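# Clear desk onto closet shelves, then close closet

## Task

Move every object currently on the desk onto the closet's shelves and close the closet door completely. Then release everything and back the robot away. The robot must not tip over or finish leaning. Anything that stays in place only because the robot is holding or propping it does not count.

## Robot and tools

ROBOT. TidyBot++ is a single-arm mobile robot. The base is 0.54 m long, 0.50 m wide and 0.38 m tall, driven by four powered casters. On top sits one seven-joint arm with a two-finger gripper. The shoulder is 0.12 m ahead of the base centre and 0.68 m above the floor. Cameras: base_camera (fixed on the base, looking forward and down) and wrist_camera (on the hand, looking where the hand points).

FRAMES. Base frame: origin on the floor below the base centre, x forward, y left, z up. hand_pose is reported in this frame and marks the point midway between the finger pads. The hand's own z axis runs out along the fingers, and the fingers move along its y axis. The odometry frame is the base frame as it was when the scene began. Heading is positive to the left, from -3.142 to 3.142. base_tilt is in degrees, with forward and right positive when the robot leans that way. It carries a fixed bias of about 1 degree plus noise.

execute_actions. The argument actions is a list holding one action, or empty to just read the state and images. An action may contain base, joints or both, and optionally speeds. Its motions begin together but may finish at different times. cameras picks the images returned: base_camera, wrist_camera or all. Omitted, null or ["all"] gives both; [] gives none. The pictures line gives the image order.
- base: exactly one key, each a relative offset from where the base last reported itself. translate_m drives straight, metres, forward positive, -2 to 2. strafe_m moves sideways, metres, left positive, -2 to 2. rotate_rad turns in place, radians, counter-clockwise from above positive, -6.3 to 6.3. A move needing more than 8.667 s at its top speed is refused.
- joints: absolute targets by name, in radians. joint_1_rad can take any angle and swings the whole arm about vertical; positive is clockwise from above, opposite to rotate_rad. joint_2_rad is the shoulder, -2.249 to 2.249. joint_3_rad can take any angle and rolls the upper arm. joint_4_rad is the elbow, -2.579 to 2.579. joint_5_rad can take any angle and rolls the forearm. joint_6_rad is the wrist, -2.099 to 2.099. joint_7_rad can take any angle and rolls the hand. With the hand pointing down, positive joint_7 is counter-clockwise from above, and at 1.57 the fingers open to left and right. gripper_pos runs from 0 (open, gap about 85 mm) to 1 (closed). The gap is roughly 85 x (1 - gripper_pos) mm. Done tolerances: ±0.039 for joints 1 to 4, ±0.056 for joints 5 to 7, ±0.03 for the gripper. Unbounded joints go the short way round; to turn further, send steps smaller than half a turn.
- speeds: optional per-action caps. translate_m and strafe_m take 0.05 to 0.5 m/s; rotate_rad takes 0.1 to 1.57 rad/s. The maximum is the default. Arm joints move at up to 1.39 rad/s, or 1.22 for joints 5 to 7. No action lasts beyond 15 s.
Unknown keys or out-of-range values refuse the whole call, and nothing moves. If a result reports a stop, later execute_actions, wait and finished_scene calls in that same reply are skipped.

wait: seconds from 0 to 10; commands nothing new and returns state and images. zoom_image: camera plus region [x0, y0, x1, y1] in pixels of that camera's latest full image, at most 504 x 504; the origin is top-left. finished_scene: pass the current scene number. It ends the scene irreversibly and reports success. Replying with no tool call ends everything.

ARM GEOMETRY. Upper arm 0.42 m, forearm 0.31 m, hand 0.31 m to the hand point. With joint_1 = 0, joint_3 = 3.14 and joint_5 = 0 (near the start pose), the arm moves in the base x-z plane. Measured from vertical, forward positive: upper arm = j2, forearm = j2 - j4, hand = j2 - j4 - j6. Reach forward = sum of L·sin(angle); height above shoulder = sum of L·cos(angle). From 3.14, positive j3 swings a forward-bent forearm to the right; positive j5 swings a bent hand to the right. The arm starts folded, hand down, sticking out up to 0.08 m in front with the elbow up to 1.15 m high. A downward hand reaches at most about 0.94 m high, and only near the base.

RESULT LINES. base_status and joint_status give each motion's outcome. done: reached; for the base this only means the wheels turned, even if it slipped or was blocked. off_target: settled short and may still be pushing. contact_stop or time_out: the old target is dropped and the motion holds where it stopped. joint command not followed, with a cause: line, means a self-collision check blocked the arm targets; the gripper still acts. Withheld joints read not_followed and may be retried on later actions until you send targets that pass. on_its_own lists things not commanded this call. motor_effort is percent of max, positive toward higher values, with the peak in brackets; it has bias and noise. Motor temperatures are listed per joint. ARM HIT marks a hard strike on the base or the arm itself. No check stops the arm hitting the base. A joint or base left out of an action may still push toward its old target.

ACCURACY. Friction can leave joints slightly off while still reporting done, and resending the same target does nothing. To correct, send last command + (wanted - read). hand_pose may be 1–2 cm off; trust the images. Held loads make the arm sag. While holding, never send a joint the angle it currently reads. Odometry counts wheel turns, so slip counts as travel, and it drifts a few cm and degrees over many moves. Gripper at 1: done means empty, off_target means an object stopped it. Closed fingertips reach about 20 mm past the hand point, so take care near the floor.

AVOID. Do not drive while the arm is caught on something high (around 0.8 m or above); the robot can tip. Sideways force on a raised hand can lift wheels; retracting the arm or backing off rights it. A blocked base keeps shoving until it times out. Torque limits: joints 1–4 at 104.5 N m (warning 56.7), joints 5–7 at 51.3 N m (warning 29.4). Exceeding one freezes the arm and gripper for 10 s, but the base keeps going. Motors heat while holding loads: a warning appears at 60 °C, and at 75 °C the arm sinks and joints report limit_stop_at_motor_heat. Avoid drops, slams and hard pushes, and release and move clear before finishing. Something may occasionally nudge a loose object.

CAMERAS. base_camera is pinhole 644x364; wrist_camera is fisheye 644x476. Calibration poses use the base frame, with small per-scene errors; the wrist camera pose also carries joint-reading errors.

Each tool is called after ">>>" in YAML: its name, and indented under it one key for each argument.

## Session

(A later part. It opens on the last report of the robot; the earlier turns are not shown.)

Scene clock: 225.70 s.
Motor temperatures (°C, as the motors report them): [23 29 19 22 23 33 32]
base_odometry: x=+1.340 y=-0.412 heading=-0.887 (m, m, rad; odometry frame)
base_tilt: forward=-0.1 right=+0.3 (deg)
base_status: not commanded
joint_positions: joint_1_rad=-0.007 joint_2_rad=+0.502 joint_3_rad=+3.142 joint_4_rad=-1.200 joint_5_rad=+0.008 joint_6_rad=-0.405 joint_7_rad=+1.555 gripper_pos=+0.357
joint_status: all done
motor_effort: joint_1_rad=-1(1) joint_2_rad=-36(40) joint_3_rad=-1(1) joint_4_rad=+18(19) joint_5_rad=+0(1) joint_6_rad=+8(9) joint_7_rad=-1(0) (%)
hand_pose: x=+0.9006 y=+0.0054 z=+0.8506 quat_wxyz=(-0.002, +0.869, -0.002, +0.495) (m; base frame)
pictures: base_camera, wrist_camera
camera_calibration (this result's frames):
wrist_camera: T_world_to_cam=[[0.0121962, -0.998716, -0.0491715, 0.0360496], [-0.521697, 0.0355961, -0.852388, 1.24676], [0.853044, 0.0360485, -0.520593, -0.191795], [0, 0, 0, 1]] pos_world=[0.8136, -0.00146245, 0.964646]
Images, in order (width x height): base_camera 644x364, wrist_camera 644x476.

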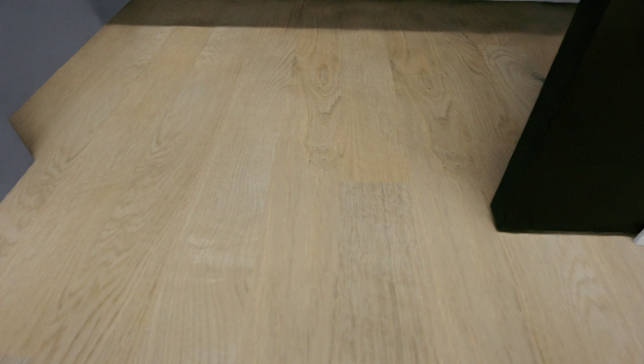

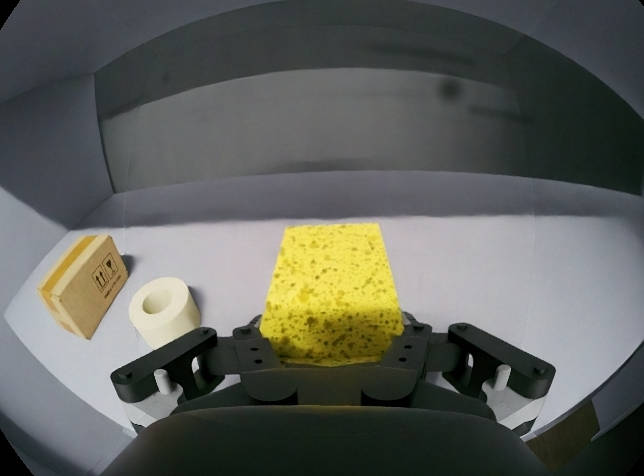

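>>> execute_actions:
  actions:
    - {"joints":{"gripper_pos":0.1}}
  cameras: []

>>> execute_actions:
  actions:
    - {"base":{"translate_m":-0.2},"joints":{"joint_2_rad":0.485}}
  cameras: []

>>> execute_actions:
  actions:
    - {"base":{"rotate_rad":-0.02},"joints":{"joint_2_rad":-0.39,"joint_4_rad":-2.05,"joint_6_rad":0.16,"gripper_pos":1}}
  cameras: ["wrist_camera"]

>>> execute_actions:
  actions:
    - {"base":{"strafe_m":-0.215}}

Scene clock: 231.87 s.
Motor temperatures (°C, as the motors report them): [23 29 19 22 23 33 32]
base_odometry: x=+1.340 y=-0.412 heading=-0.887 (m, m, rad; odometry frame)
base_tilt: forward=-0.2 right=+0.3 (deg)
base_status: not commanded
joint_positions: joint_1_rad=-0.007 joint_2_rad=+0.502 joint_3_rad=+3.142 joint_4_rad=-1.200 joint_5_rad=+0.008 joint_6_rad=-0.405 joint_7_rad=+1.555 gripper_pos=+0.100
joint_status: all done
motor_effort: joint_1_rad=-1(1) joint_2_rad=-37(38) joint_3_rad=-1(1) joint_4_rad=+19(19) joint_5_rad=+0(0) joint_6_rad=+8(8) joint_7_rad=+0(0) (%)
hand_pose: x=+0.9006 y=+0.0054 z=+0.8506 quat_wxyz=(-0.002, +0.869, -0.002, +0.495) (m; base frame)
pictures: none
No camera images: the call's "cameras" was empty. Leave "cameras" out to get every camera's image.

Scene clock: 233.53 s.
Motor temperatures (°C, as the motors report them): [23 29 19 22 23 33 32]
base_odometry: x=+1.214 y=-0.257 heading=-0.887 (m, m, rad; odometry frame)
base_tilt: forward=-0.1 right=+0.3 (deg)
base_status: done
joint_positions: joint_1_rad=-0.007 joint_2_rad=+0.488 joint_3_rad=+3.142 joint_4_rad=-1.200 joint_5_rad=+0.008 joint_6_rad=-0.405 joint_7_rad=+1.555 gripper_pos=+0.100
joint_status: all done
motor_effort: joint_1_rad=-1(1) joint_2_rad=-37(41) joint_3_rad=+0(2) joint_4_rad=+18(19) joint_5_rad=-1(1) joint_6_rad=+8(9) joint_7_rad=-1(1) (%)
hand_pose: x=+0.8982 y=+0.0054 z=+0.8615 quat_wxyz=(-0.002, +0.866, -0.002, +0.501) (m; base frame)
pictures: none
No camera images: the call's "cameras" was empty. Leave "cameras" out to get every camera's image.

Scene clock: 235.70 s.
Motor temperatures (°C, as the motors report them): [23 29 19 22 23 33 32]
base_odometry: x=+1.214 y=-0.257 heading=-0.907 (m, m, rad; odometry frame)
base_tilt: forward=-0.2 right=+0.3 (deg)
base_status: done
joint_positions: joint_1_rad=-0.001 joint_2_rad=-0.383 joint_3_rad=+3.145 joint_4_rad=-2.032 joint_5_rad=+0.008 joint_6_rad=+0.116 joint_7_rad=+1.555 gripper_pos=+0.999
joint_status: all done
motor_effort: joint_1_rad=-1(6) joint_2_rad=-8(39) joint_3_rad=+0(4) joint_4_rad=+19(19) joint_5_rad=+0(0) joint_6_rad=+9(9) joint_7_rad=+0(1) (%)
hand_pose: x=+0.5863 y=+0.0001 z=+1.0594 quat_wxyz=(-0.003, +0.693, -0.004, +0.720) (m; base frame)
pictures: wrist_camera
camera_calibration (this result's frames):
wrist_camera: T_world_to_cam=[[0.0335289, -0.998685, -0.0387882, 0.0213802], [0.0250478, 0.0396375, -0.9989, 1.09562], [0.999124, 0.0325205, 0.0263439, -0.479893], [0, 0, 0, 1]] pos_world=[0.451313, -0.00646925, 1.10789]
Images, in order (width x height): wrist_camera 644x476.

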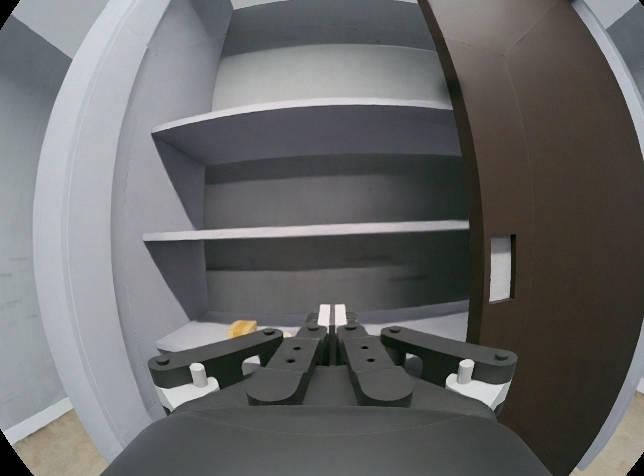

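Scene clock: 237.40 s.
Motor temperatures (°C, as the motors report them): [23 29 19 22 23 33 32]
base_odometry: x=+1.044 y=-0.389 heading=-0.907 (m, m, rad; odometry frame)
base_tilt: forward=-0.2 right=+0.3 (deg)
base_status: done
joint_positions: joint_1_rad=-0.001 joint_2_rad=-0.383 joint_3_rad=+3.147 joint_4_rad=-2.032 joint_5_rad=+0.008 joint_6_rad=+0.118 joint_7_rad=+1.555 gripper_pos=+0.999
joint_status: not commanded
motor_effort: joint_1_rad=-1(0) joint_2_rad=-8(8) joint_3_rad=+0(3) joint_4_rad=+19(19) joint_5_rad=-1(1) joint_6_rad=+9(9) joint_7_rad=-1(1) (%)
hand_pose: x=+0.5863 y=-0.0011 z=+1.0597 quat_wxyz=(-0.002, +0.693, -0.005, +0.721) (m; base frame)
pictures: base_camera, wrist_camera
camera_calibration (this result's frames):
wrist_camera: T_world_to_cam=[[0.0316075, -0.998718, -0.0395472, 0.0221026], [0.0260906, 0.0403779, -0.998844, 1.0952], [0.99916, 0.0305392, 0.0273334, -0.480933], [0, 0, 0, 1]] pos_world=[0.451256, -0.00746033, 1.10795]
Images, in order (width x height): base_camera 644x364, wrist_camera 644x476.

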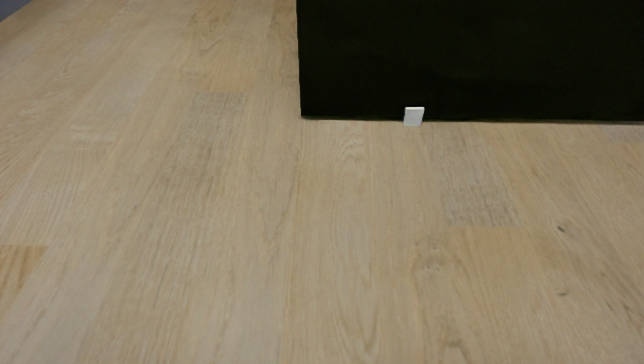

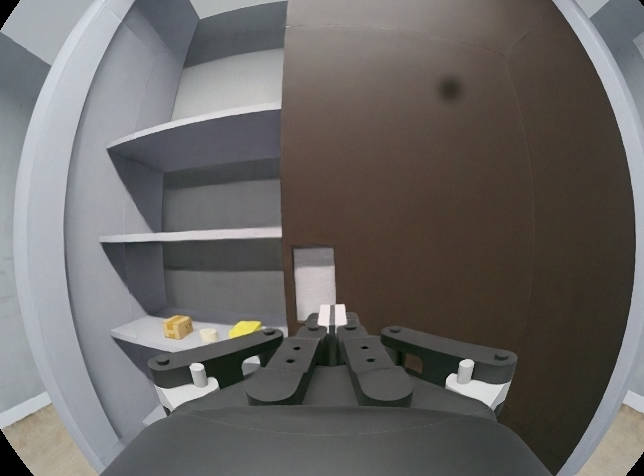

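>>> execute_actions:
  actions:
    - {"base":{"strafe_m":0.016}}
  cameras: []

>>> execute_actions:
  actions:
    - {"base":{"translate_m":0.117},"speeds":{"translate_m":0.07}}
  cameras: ["wrist_camera"]

>>> execute_actions:
  actions:
    - {"base":{"strafe_m":0.56},"speeds":{"strafe_m":0.13}}

Scene clock: 241.07 s.
Motor temperatures (°C, as the motors report them): [23 29 19 22 23 33 32]
base_odometry: x=+1.057 y=-0.380 heading=-0.907 (m, m, rad; odometry frame)
base_tilt: forward=-0.1 right=+0.3 (deg)
base_status: done
joint_positions: joint_1_rad=-0.001 joint_2_rad=-0.383 joint_3_rad=+3.142 joint_4_rad=-2.032 joint_5_rad=+0.008 joint_6_rad=+0.118 joint_7_rad=+1.555 gripper_pos=+0.999
joint_status: not commanded
motor_effort: joint_1_rad=-1(2) joint_2_rad=-8(9) joint_3_rad=+1(2) joint_4_rad=+19(20) joint_5_rad=-1(0) joint_6_rad=+9(9) joint_7_rad=-1(1) (%)
hand_pose: x=+0.5863 y=+0.0019 z=+1.0597 quat_wxyz=(-0.003, +0.693, -0.002, +0.721) (m; base frame)
pictures: none
No camera images: the call's "cameras" was empty. Leave "cameras" out to get every camera's image.

Scene clock: 243.27 s.
Motor temperatures (°C, as the motors report them): [23 29 19 22 23 33 32]
base_odometry: x=+1.129 y=-0.472 heading=-0.907 (m, m, rad; odometry frame)
base_tilt: forward=-0.1 right=+0.3 (deg)
base_status: done
joint_positions: joint_1_rad=-0.001 joint_2_rad=-0.386 joint_3_rad=+3.142 joint_4_rad=-2.033 joint_5_rad=+0.008 joint_6_rad=+0.119 joint_7_rad=+1.555 gripper_pos=+0.999
joint_status: not commanded
motor_effort: joint_1_rad=-1(1) joint_2_rad=-9(11) joint_3_rad=+0(0) joint_4_rad=+19(19) joint_5_rad=-1(0) joint_6_rad=+9(10) joint_7_rad=-1(1) (%)
hand_pose: x=+0.5851 y=+0.0019 z=+1.0610 quat_wxyz=(-0.004, +0.692, -0.002, +0.722) (m; base frame)
pictures: wrist_camera
camera_calibration (this result's frames):
wrist_camera: T_world_to_cam=[[0.0366114, -0.998627, -0.0374658, 0.0200763], [0.0292498, 0.0385458, -0.998829, 1.0946], [0.998901, 0.0354726, 0.0306209, -0.483216], [0, 0, 0, 1]] pos_world=[0.449934, -0.0050025, 1.10887]
Images, in order (width x height): wrist_camera 644x476.

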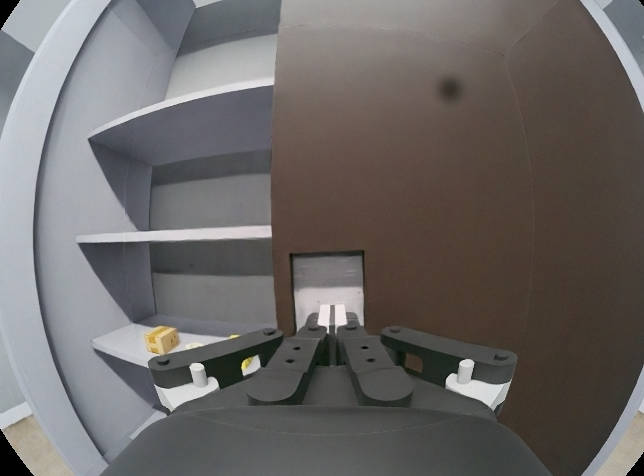

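Scene clock: 248.23 s.
Motor temperatures (°C, as the motors report them): [23 28 19 22 23 33 32]
base_odometry: x=+1.570 y=-0.127 heading=-0.908 (m, m, rad; odometry frame)
base_tilt: forward=-0.1 right=+0.3 (deg)
base_status: done
joint_positions: joint_1_rad=+0.016 joint_2_rad=-0.402 joint_3_rad=+3.148 joint_4_rad=-2.044 joint_5_rad=+0.008 joint_6_rad=+0.119 joint_7_rad=+1.555 gripper_pos=+0.999
joint_status: not commanded
motor_effort: joint_1_rad=+0(9) joint_2_rad=-2(9) joint_3_rad=+1(10) joint_4_rad=+22(22) joint_5_rad=-1(0) joint_6_rad=+12(12) joint_7_rad=-1(1) (%)
hand_pose: x=+0.5787 y=-0.0096 z=+1.0616 quat_wxyz=(+0.004, +0.690, -0.011, +0.724) (m; base frame)
pictures: base_camera, wrist_camera
camera_calibration (this result's frames):
wrist_camera: T_world_to_cam=[[0.0140014, -0.999109, -0.0398196, 0.0244565], [0.0355133, 0.0402952, -0.998557, 1.09196], [0.999271, 0.0125671, 0.0360458, -0.482635], [0, 0, 0, 1]] pos_world=[0.443162, -0.0135006, 1.10875]
Images, in order (width x height): base_camera 644x364, wrist_camera 644x476.

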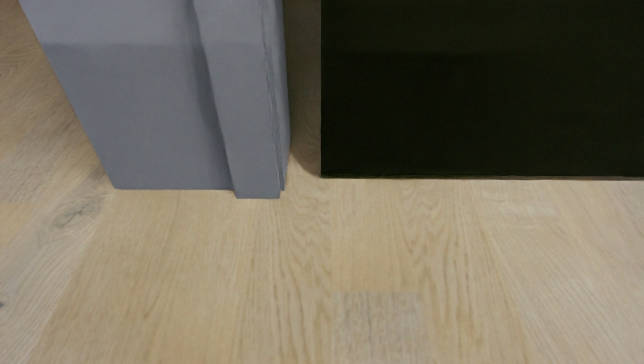

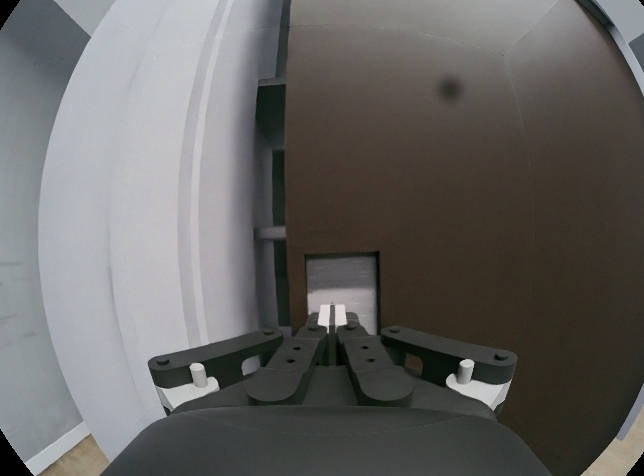

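>>> execute_actions:
  actions:
    - {"base":{"translate_m":-0.008}}
  cameras: []

>>> execute_actions:
  actions:
    - {"base":{"strafe_m":0.078},"speeds":{"strafe_m":0.05}}

>>> execute_actions:
  actions:
    - {"base":{"translate_m":-0.7},"joints":{"joint_1_rad":0.09}}
  cameras: ["wrist_camera"]

Scene clock: 252.33 s.
Motor temperatures (°C, as the motors report them): [23 28 19 22 23 33 32]
base_odometry: x=+1.565 y=-0.121 heading=-0.908 (m, m, rad; odometry frame)
base_tilt: forward=-0.2 right=+0.3 (deg)
base_status: done
joint_positions: joint_1_rad=+0.016 joint_2_rad=-0.392 joint_3_rad=+3.148 joint_4_rad=-2.044 joint_5_rad=+0.008 joint_6_rad=+0.120 joint_7_rad=+1.555 gripper_pos=+0.999
joint_status: not commanded
motor_effort: joint_1_rad=-1(0) joint_2_rad=-8(9) joint_3_rad=+0(1) joint_4_rad=+18(21) joint_5_rad=-1(0) joint_6_rad=+9(11) joint_7_rad=-1(0) (%)
hand_pose: x=+0.5826 y=-0.0096 z=+1.0572 quat_wxyz=(+0.004, +0.693, -0.011, +0.721) (m; base frame)
pictures: none
No camera images: the call's "cameras" was empty. Leave "cameras" out to get every camera's image.

Scene clock: 254.40 s.
Motor temperatures (°C, as the motors report them): [23 28 19 22 23 33 32]
base_odometry: x=+1.627 y=-0.073 heading=-0.908 (m, m, rad; odometry frame)
base_tilt: forward=-0.2 right=+0.3 (deg)
base_status: done
joint_positions: joint_1_rad=+0.026 joint_2_rad=-0.392 joint_3_rad=+3.192 joint_4_rad=-2.044 joint_5_rad=+0.008 joint_6_rad=+0.120 joint_7_rad=+1.555 gripper_pos=+0.999
joint_status: not commanded
motor_effort: joint_1_rad=-9(10) joint_2_rad=-6(11) joint_3_rad=-10(12) joint_4_rad=+19(20) joint_5_rad=+1(1) joint_6_rad=+9(10) joint_7_rad=-1(1) (%)
hand_pose: x=+0.5817 y=-0.0392 z=+1.0572 quat_wxyz=(+0.016, +0.693, -0.035, +0.720) (m; base frame)
pictures: base_camera, wrist_camera
camera_calibration (this result's frames):
wrist_camera: T_world_to_cam=[[-0.0365755, -0.997723, -0.0566736, 0.0419509], [0.029161, 0.0556218, -0.998026, 1.09237], [0.998905, -0.038156, 0.0270602, -0.477319], [0, 0, 0, 1]] pos_world=[0.446477, -0.0371168, 1.10551]
Images, in order (width x height): base_camera 644x364, wrist_camera 644x476.

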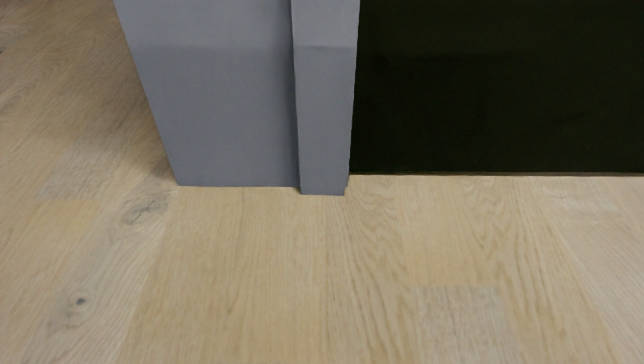

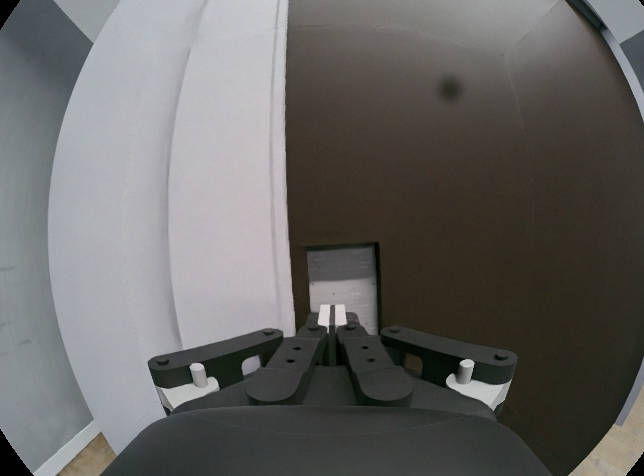

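Scene clock: 257.17 s.
Motor temperatures (°C, as the motors report them): [23 28 19 22 23 33 32]
base_odometry: x=+1.196 y=+0.479 heading=-0.908 (m, m, rad; odometry frame)
base_tilt: forward=-0.1 right=+0.3 (deg)
base_status: done
joint_positions: joint_1_rad=+0.066 joint_2_rad=-0.390 joint_3_rad=+3.151 joint_4_rad=-2.044 joint_5_rad=+0.008 joint_6_rad=+0.121 joint_7_rad=+1.555 gripper_pos=+0.999
joint_status: all done
motor_effort: joint_1_rad=-1(10) joint_2_rad=-8(10) joint_3_rad=+0(10) joint_4_rad=+19(20) joint_5_rad=+0(1) joint_6_rad=+9(10) joint_7_rad=+0(1) (%)
hand_pose: x=+0.5822 y=-0.0343 z=+1.0568 quat_wxyz=(+0.022, +0.693, -0.030, +0.720) (m; base frame)
pictures: wrist_camera
camera_calibration (this result's frames):
wrist_camera: T_world_to_cam=[[-0.0386709, -0.998406, -0.0411013, 0.0315494], [0.0279095, 0.0400368, -0.998808, 1.09265], [0.998862, -0.0397719, 0.0263168, -0.476872], [0, 0, 0, 1]] pos_world=[0.447054, -0.0312131, 1.10519]
Images, in order (width x height): wrist_camera 644x476.

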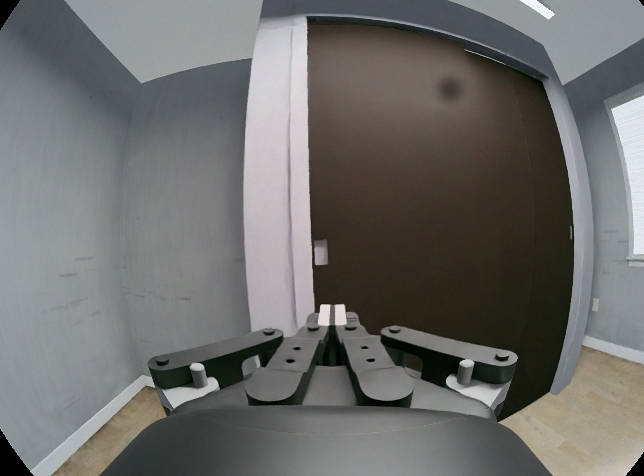

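>>> finished_scene:
  scene: 2

The scene is finished: the task was done.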